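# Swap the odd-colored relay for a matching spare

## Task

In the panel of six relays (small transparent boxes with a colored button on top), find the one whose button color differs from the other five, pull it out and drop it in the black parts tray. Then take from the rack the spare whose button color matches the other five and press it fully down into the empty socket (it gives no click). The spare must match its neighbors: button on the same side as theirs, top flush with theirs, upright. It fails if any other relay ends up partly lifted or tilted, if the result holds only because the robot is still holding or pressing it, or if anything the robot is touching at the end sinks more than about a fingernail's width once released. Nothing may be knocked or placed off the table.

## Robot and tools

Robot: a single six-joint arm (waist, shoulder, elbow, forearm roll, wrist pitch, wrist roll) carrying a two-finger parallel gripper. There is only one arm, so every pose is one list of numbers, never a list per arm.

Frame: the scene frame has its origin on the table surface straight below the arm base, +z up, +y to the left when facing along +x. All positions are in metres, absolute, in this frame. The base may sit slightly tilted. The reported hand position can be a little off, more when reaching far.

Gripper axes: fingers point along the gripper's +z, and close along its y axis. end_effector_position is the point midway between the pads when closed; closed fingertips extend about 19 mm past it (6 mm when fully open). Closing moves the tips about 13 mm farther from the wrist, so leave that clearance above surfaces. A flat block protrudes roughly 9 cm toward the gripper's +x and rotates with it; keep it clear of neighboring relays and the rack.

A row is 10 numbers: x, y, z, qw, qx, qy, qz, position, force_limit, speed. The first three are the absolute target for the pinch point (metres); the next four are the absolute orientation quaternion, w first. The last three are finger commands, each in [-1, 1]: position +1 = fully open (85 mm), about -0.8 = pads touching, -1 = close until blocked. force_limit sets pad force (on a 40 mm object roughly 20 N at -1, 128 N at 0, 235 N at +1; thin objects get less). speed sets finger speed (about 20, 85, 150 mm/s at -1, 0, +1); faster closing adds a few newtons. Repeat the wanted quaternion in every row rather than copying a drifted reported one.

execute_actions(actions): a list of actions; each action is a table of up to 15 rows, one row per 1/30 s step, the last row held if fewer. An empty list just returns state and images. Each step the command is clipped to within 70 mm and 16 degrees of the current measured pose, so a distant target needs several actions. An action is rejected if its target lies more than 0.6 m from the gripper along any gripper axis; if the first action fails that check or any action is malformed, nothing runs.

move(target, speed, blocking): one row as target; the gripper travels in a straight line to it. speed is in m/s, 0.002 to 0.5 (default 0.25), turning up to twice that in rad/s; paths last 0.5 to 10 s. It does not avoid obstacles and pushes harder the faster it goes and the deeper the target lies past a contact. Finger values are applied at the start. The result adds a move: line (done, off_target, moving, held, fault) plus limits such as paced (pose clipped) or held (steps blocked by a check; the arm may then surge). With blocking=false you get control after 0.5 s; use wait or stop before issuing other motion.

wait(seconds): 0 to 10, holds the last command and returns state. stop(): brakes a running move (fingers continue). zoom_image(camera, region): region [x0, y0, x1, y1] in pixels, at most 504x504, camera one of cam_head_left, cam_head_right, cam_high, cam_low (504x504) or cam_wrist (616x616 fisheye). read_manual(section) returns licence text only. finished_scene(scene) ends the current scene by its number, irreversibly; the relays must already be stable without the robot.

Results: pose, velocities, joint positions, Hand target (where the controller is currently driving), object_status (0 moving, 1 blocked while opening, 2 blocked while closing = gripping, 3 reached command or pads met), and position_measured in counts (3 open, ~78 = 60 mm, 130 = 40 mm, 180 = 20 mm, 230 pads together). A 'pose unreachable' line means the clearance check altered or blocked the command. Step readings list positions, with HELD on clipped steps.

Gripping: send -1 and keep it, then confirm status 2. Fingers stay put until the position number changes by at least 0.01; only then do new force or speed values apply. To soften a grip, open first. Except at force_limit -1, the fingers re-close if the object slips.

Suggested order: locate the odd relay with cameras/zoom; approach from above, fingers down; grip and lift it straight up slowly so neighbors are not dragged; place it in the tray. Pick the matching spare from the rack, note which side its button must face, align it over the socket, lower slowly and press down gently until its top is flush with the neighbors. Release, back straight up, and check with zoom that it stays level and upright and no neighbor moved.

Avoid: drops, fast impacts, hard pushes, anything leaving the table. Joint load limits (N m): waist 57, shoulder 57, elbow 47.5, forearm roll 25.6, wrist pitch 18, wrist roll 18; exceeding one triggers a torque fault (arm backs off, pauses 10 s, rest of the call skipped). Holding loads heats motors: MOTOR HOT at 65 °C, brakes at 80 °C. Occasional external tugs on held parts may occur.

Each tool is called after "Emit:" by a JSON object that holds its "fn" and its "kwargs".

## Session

Emit:
{"fn": "execute_actions", "kwargs": {"actions": []}}

Scene clock: 0.00 s.
end_effector_position=(+0.9432, +0.4999, +0.3514) position_measured=3 object_status=3 end_effector_quat_wxyz=(-0.029, +0.403, +0.906, +0.125) end_effector_velocity=(+0.000, -0.001, +0.000) end_effector_angular_velocity=(-0.001, -0.000, -0.000)
Joint positions: [-0.269 -0.374 -2.225  1.23  -1.561  0.558]
Joint velocities: [-0.001 -0.     0.    -0.     0.    -0.   ]
Hand target: +0.943, +0.500, +0.351; -0.029, +0.403, +0.906, +0.125

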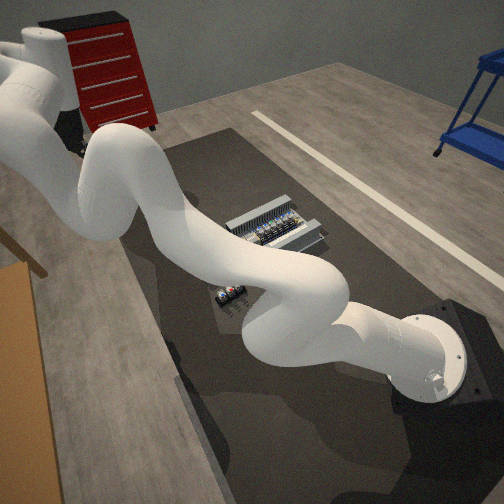

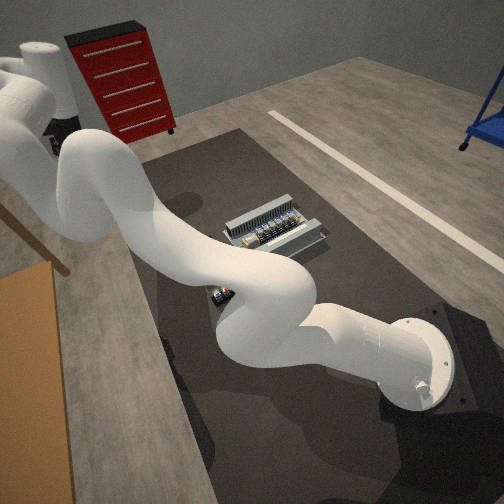

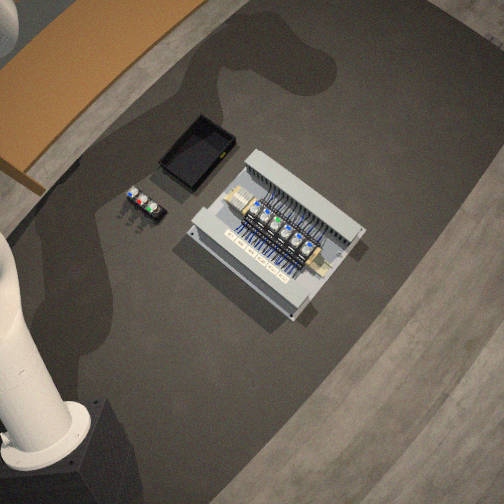

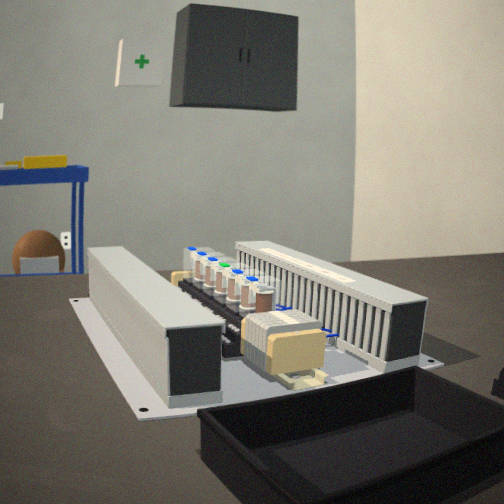

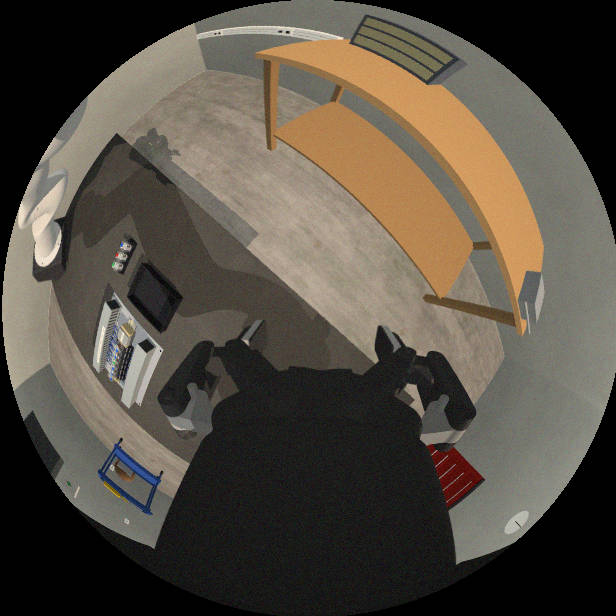

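Emit:
{"fn": "move", "kwargs": {"target": [0.64,-0.025,0.13,0,0.6884,0.7254,0,0.2,0,0], "speed": 0.3}}

Emit:
{"fn": "zoom_image", "kwargs": {"camera": "cam_wrist", "region": [220,180,420,380]}}

action 0: the call puts the target (arm/x, arm/y, arm/z) 0.607 m from end_effector_position in the last result along the gripper's own y axis as it stood there; a target may be at most 0.6 m away along each of those axes, so nothing of the call was run and nothing moved. Command a nearer target, and go on from there in a later call.

Region (220, 180, 420, 380) of cam_wrist's 616x616 image, scaled by 2.520, with more detail than that image has.

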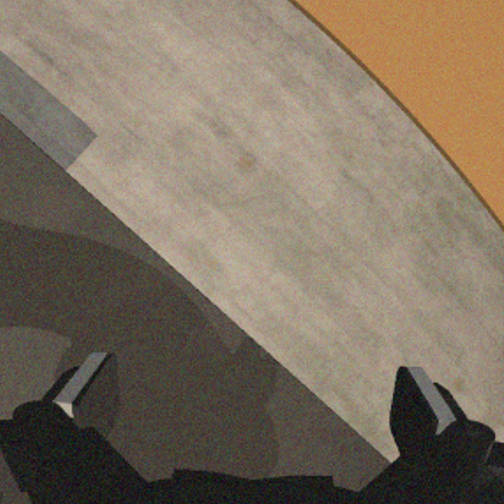

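Emit:
{"fn": "move", "kwargs": {"target": [0.645,-0.015,0.13,0,0.6884,0.7254,0,0.2,0,0], "speed": 0.3}}

Emit:
{"fn": "zoom_image", "kwargs": {"camera": "cam_wrist", "region": [220,180,420,380]}}

Scene clock: 6.60 s.
end_effector_position=(+0.6478, -0.0176, +0.1296) position_measured=104 object_status=3 end_effector_quat_wxyz=(+0.002, +0.688, +0.725, -0.003) end_effector_velocity=(-0.002, -0.002, -0.001) end_effector_angular_velocity=(-0.000, +0.001, -0.006)
Joint positions: [-0.47  -0.482 -1.041  1.263 -1.086 -0.04 ]
Joint velocities: [-0.001 -0.005  0.002  0.002  0.002 -0.001]
Hand target: +0.647, -0.018, +0.129; +0.002, +0.689, +0.725, -0.003
Off the commanded pose: 0.004 m, 0 deg.
move: off_target

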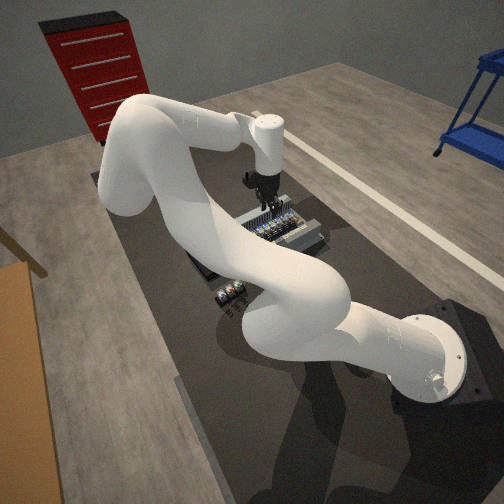

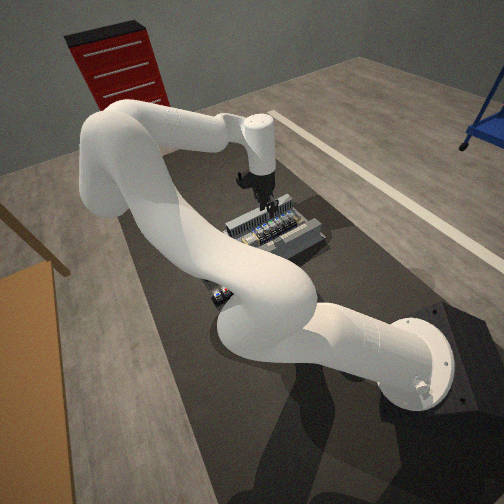

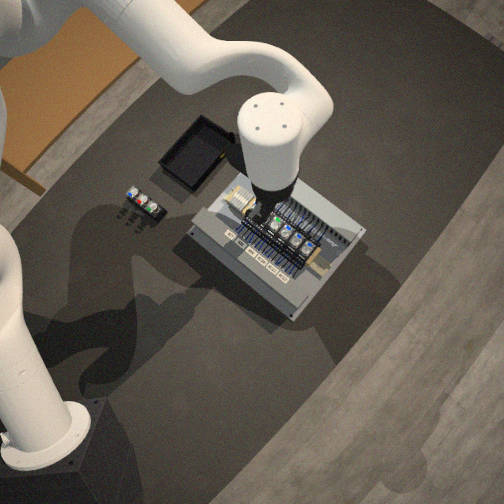

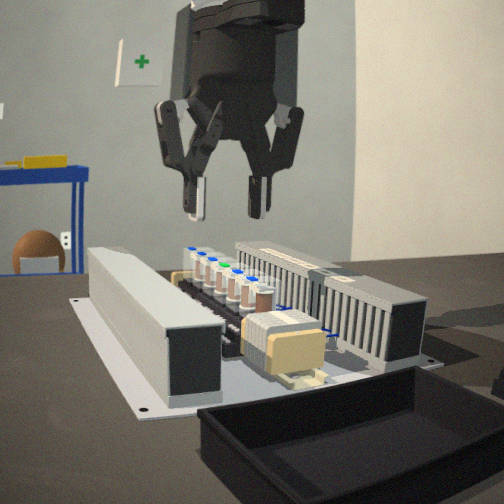

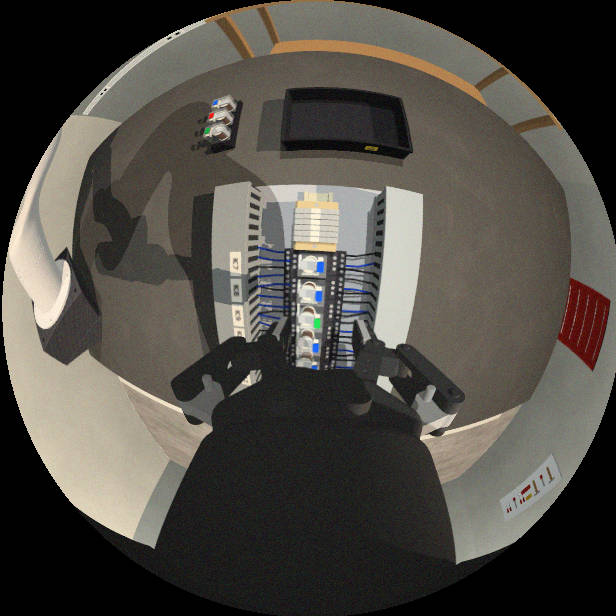

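Region (220, 180, 420, 380) of cam_wrist's 616x616 image, scaled by 2.520, with more detail than that image has.

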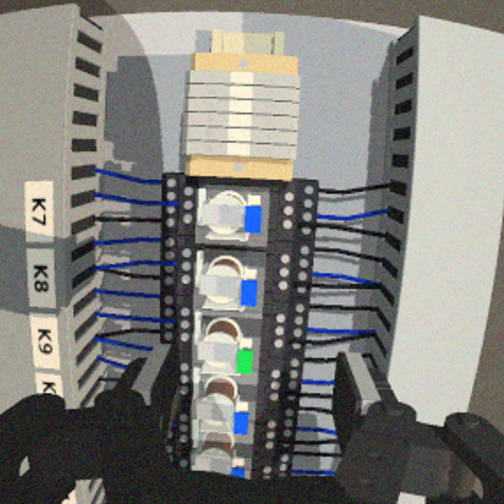

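Emit:
{"fn": "move", "kwargs": {"target": [0.6345,-0.030,0.09,0,0.6884,0.7254,0,0.2,0,0], "speed": 0.08}}

Emit:
{"fn": "zoom_image", "kwargs": {"camera": "cam_wrist", "region": [220,180,420,380]}}

Emit:
{"fn": "zoom_image", "kwargs": {"camera": "cam_low", "region": [150,190,310,350]}}

Scene clock: 10.33 s.
end_effector_position=(+0.6347, -0.0301, +0.0902) position_measured=104 object_status=3 end_effector_quat_wxyz=(+0.000, +0.688, +0.725, -0.000) end_effector_velocity=(+0.000, -0.000, -0.001) end_effector_angular_velocity=(-0.001, -0.001, +0.001)
Joint positions: [-0.426 -0.543 -1.026  1.339 -1.051 -0.117]
Joint velocities: [ 0.001 -0.001  0.     0.003  0.002 -0.003]
Hand target: +0.635, -0.030, +0.090; -0.000, +0.688, +0.725, -0.000
Off the commanded pose: 0.000 m, 0 deg.
move: done

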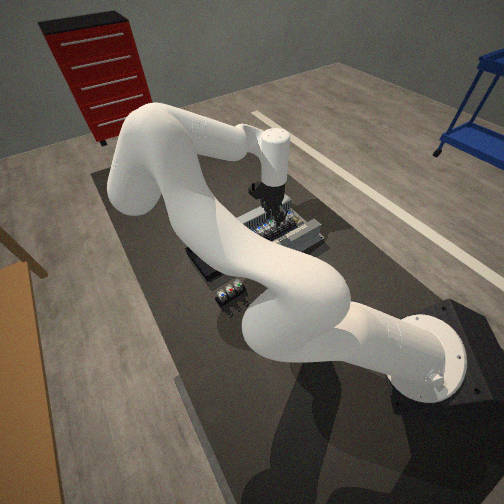

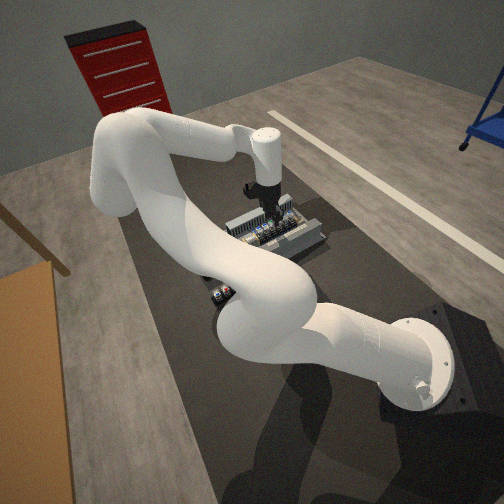

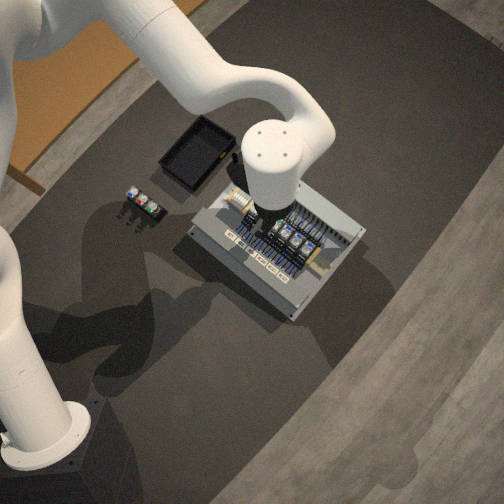

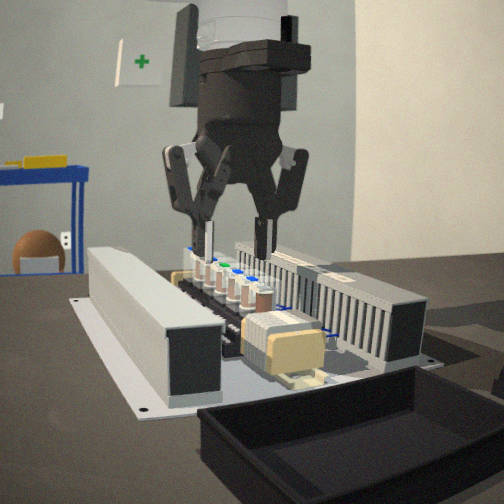

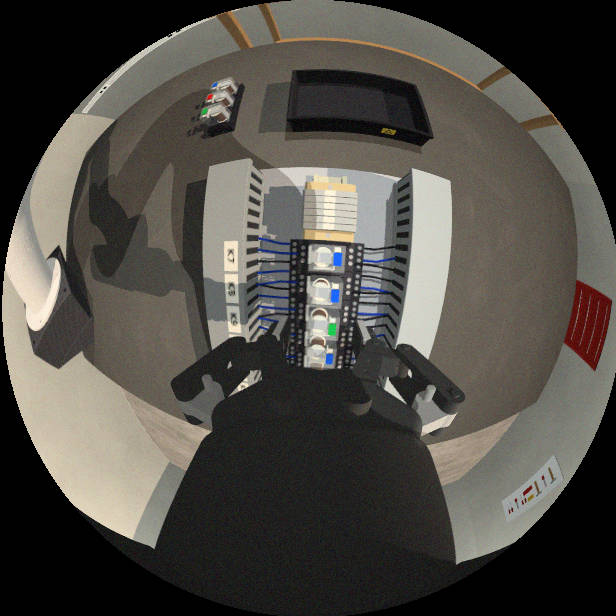

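Region (220, 180, 420, 380) of cam_wrist's 616x616 image, scaled by 2.520, with more detail than that image has.

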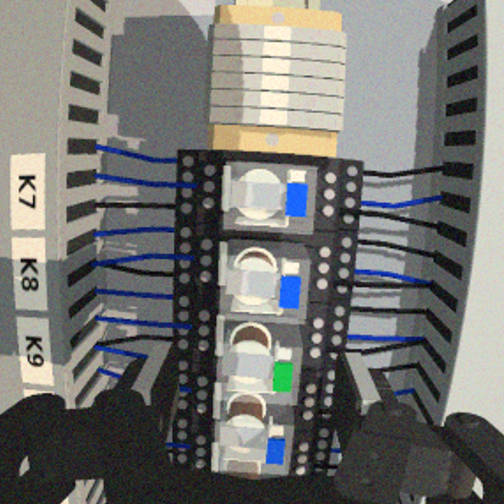

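Region (150, 190, 310, 350) of cam_low's 504x504 image, scaled by 3.150, with more detail than that image has.

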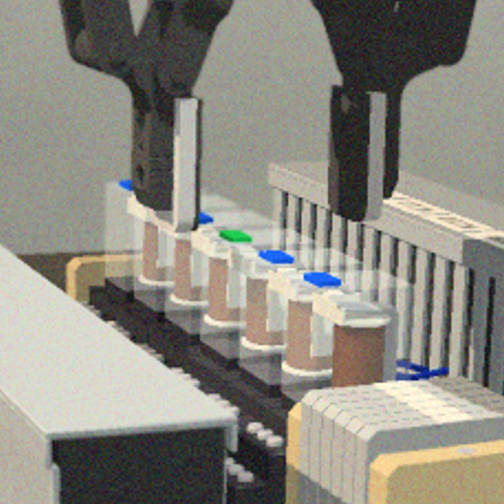

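Aligned.

Emit:
{"fn": "move", "kwargs": {"target": [0.6345,-0.0303,0.068,0,0.6884,0.7254,0,-0.05,0,0], "speed": 0.04}}

Emit:
{"fn": "move", "kwargs": {"target": [0.6345,-0.0303,0.068,0,0.6884,0.7254,0,-1,0,-1]}}

Emit:
{"fn": "zoom_image", "kwargs": {"camera": "cam_wrist", "region": [220,180,420,380]}}

Emit:
{"fn": "execute_actions", "kwargs": {"actions": [[[0.6345,-0.0303,0.068,0,0.6884,0.7254,0,-1,0,-1]],[[0.6345,-0.0303,0.09,0,0.6884,0.7254,0,-1,0,-1]]]}}

Emit:
{"fn": "zoom_image", "kwargs": {"camera": "cam_low", "region": [150,190,310,350]}}

Scene clock: 14.90 s.
end_effector_position=(+0.6346, -0.0303, +0.0681) position_measured=135 object_status=3 end_effector_quat_wxyz=(+0.000, +0.688, +0.725, +0.000) end_effector_velocity=(+0.000, -0.000, -0.001) end_effector_angular_velocity=(-0.001, -0.001, +0.000)
Joint positions: [-0.392 -0.567 -1.03   1.38  -1.032 -0.137]
Joint velocities: [ 0.001 -0.001 -0.     0.002  0.002 -0.001]
Hand target: +0.635, -0.030, +0.068; -0.000, +0.688, +0.725, +0.000
Off the commanded pose: 0.000 m, 0 deg.
move: done

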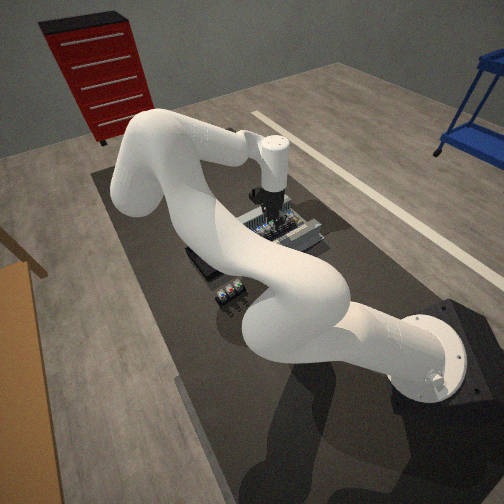

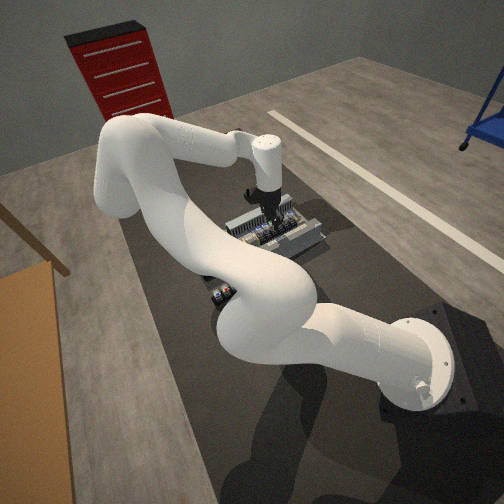

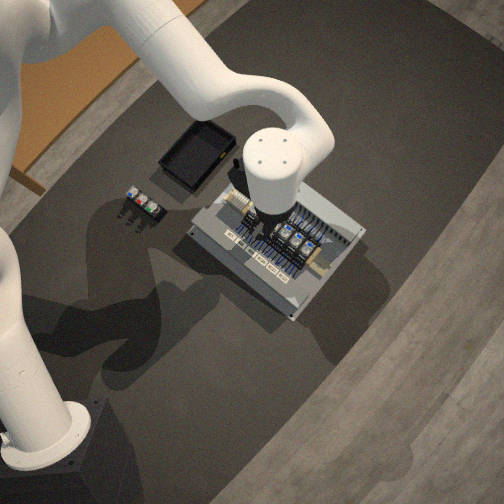

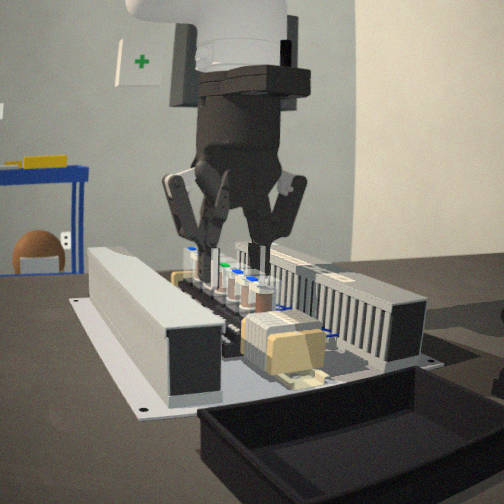

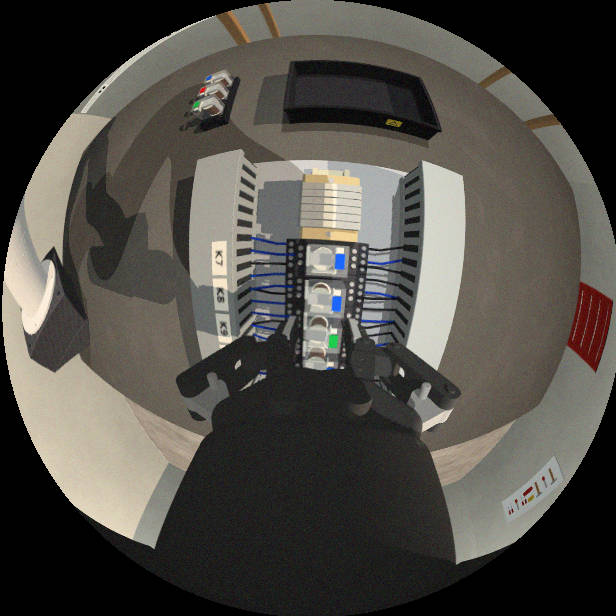

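Scene clock: 15.90 s.
end_effector_position=(+0.6349, -0.0303, +0.0683) position_measured=166 object_status=0 end_effector_quat_wxyz=(+0.000, +0.688, +0.725, +0.000) end_effector_velocity=(-0.001, +0.000, -0.000) end_effector_angular_velocity=(+0.002, +0.001, -0.001)
Joint positions: [-0.392 -0.567 -1.03   1.38  -1.032 -0.137]
Joint velocities: [ 0.    -0.001  0.001 -0.    -0.001 -0.   ]
Hand target: +0.635, -0.030, +0.068; -0.000, +0.688, +0.725, +0.000
Off the commanded pose: 0.001 m, 0 deg.
move: done

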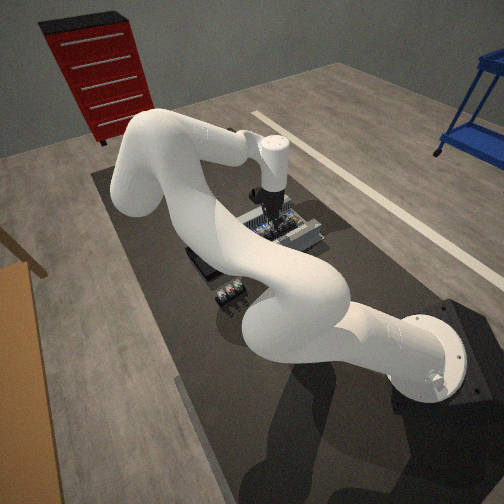

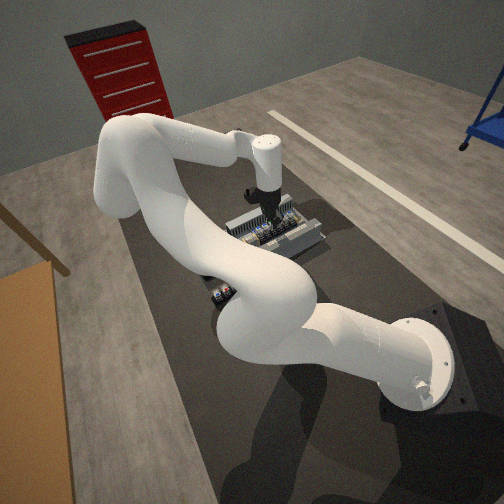

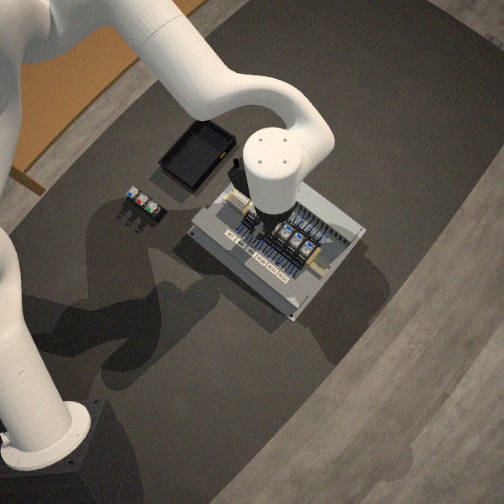

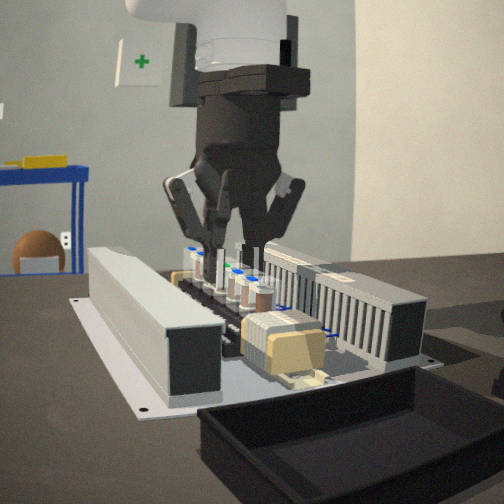

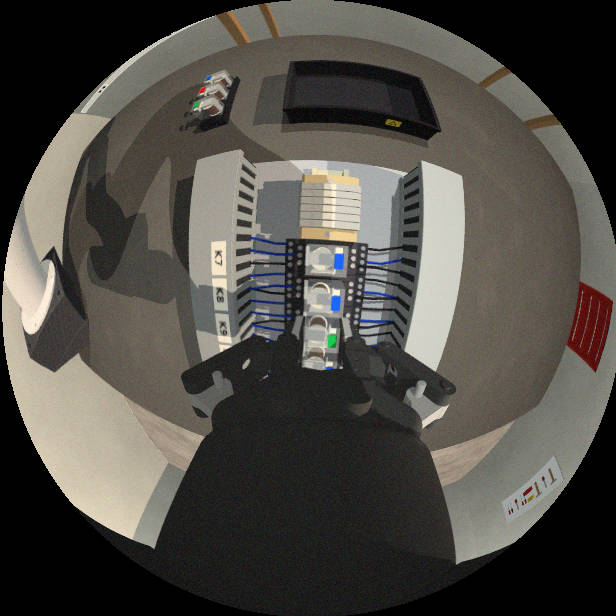

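Region (220, 180, 420, 380) of cam_wrist's 616x616 image, scaled by 2.520, with more detail than that image has.

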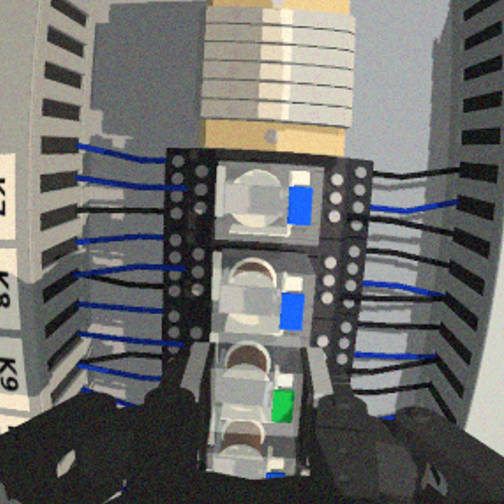

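Scene clock: 16.90 s.
end_effector_position=(+0.6343, -0.0303, +0.0899) position_measured=167 object_status=2 end_effector_quat_wxyz=(-0.000, +0.688, +0.725, -0.000) end_effector_velocity=(+0.000, +0.001, +0.000) end_effector_angular_velocity=(+0.002, +0.001, +0.002)
Joint positions: [-0.426 -0.543 -1.026  1.339 -1.051 -0.118]
Joint velocities: [ 0.001  0.001 -0.001 -0.001 -0.002  0.001]
Hand target: +0.634, -0.030, +0.090; +0.000, +0.688, +0.725, -0.000
Off the commanded pose: 0.000 m, 0 deg.
Step readings (end_effector_position; steps 1 to 15: 1st action; 16 to 30: 2nd action):
0: (+0.6349, -0.0303, +0.0683)
1: (+0.6349, -0.0303, +0.0683)
2: (+0.6349, -0.0303, +0.0683)
4: (+0.6349, -0.0303, +0.0683)
8: (+0.6348, -0.0303, +0.0682)
15: (+0.6348, -0.0303, +0.0682)
16: (+0.6348, -0.0303, +0.0682)
17: (+0.6344, -0.0301, +0.0695)
19: (+0.6308, -0.0300, +0.0784)
23: (+0.6343, -0.0306, +0.0890)
30: end_effector_position above

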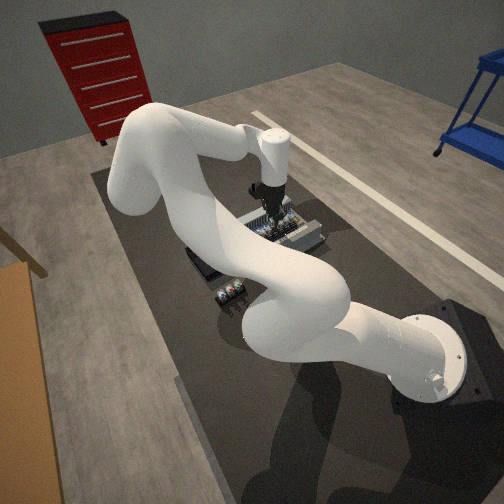

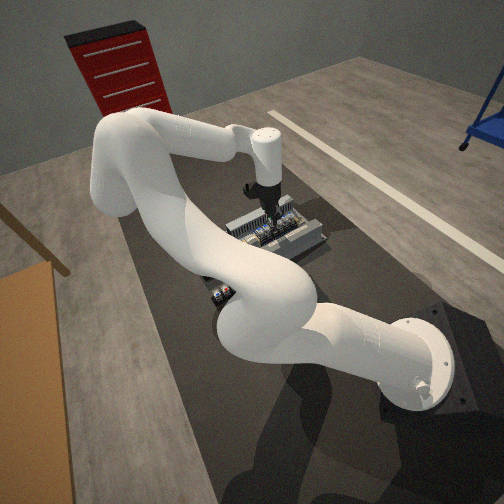

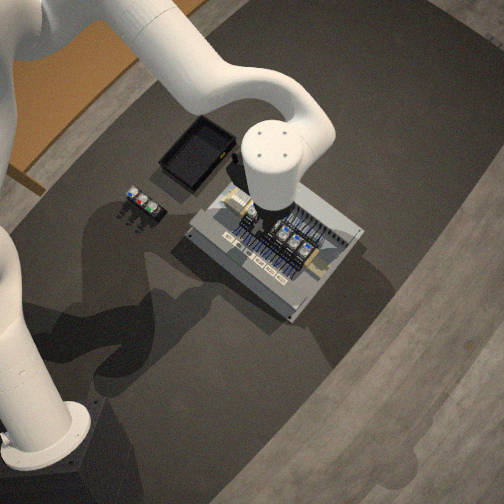

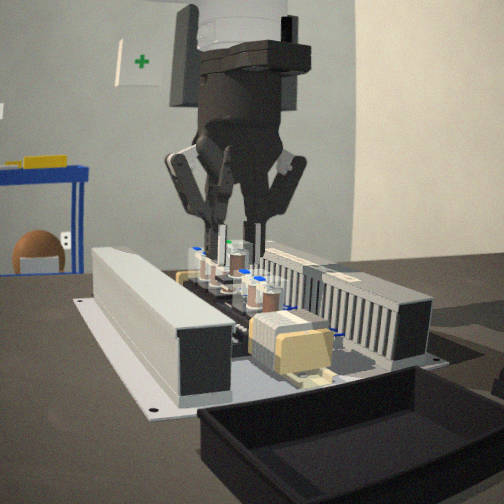

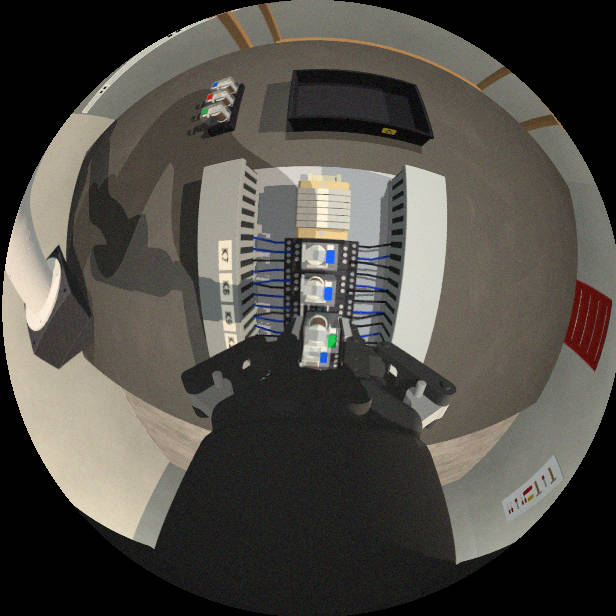

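Region (150, 190, 310, 350) of cam_low's 504x504 image, scaled by 3.150, with more detail than that image has.

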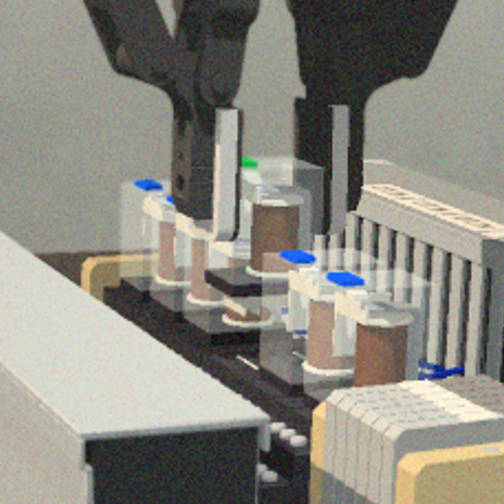

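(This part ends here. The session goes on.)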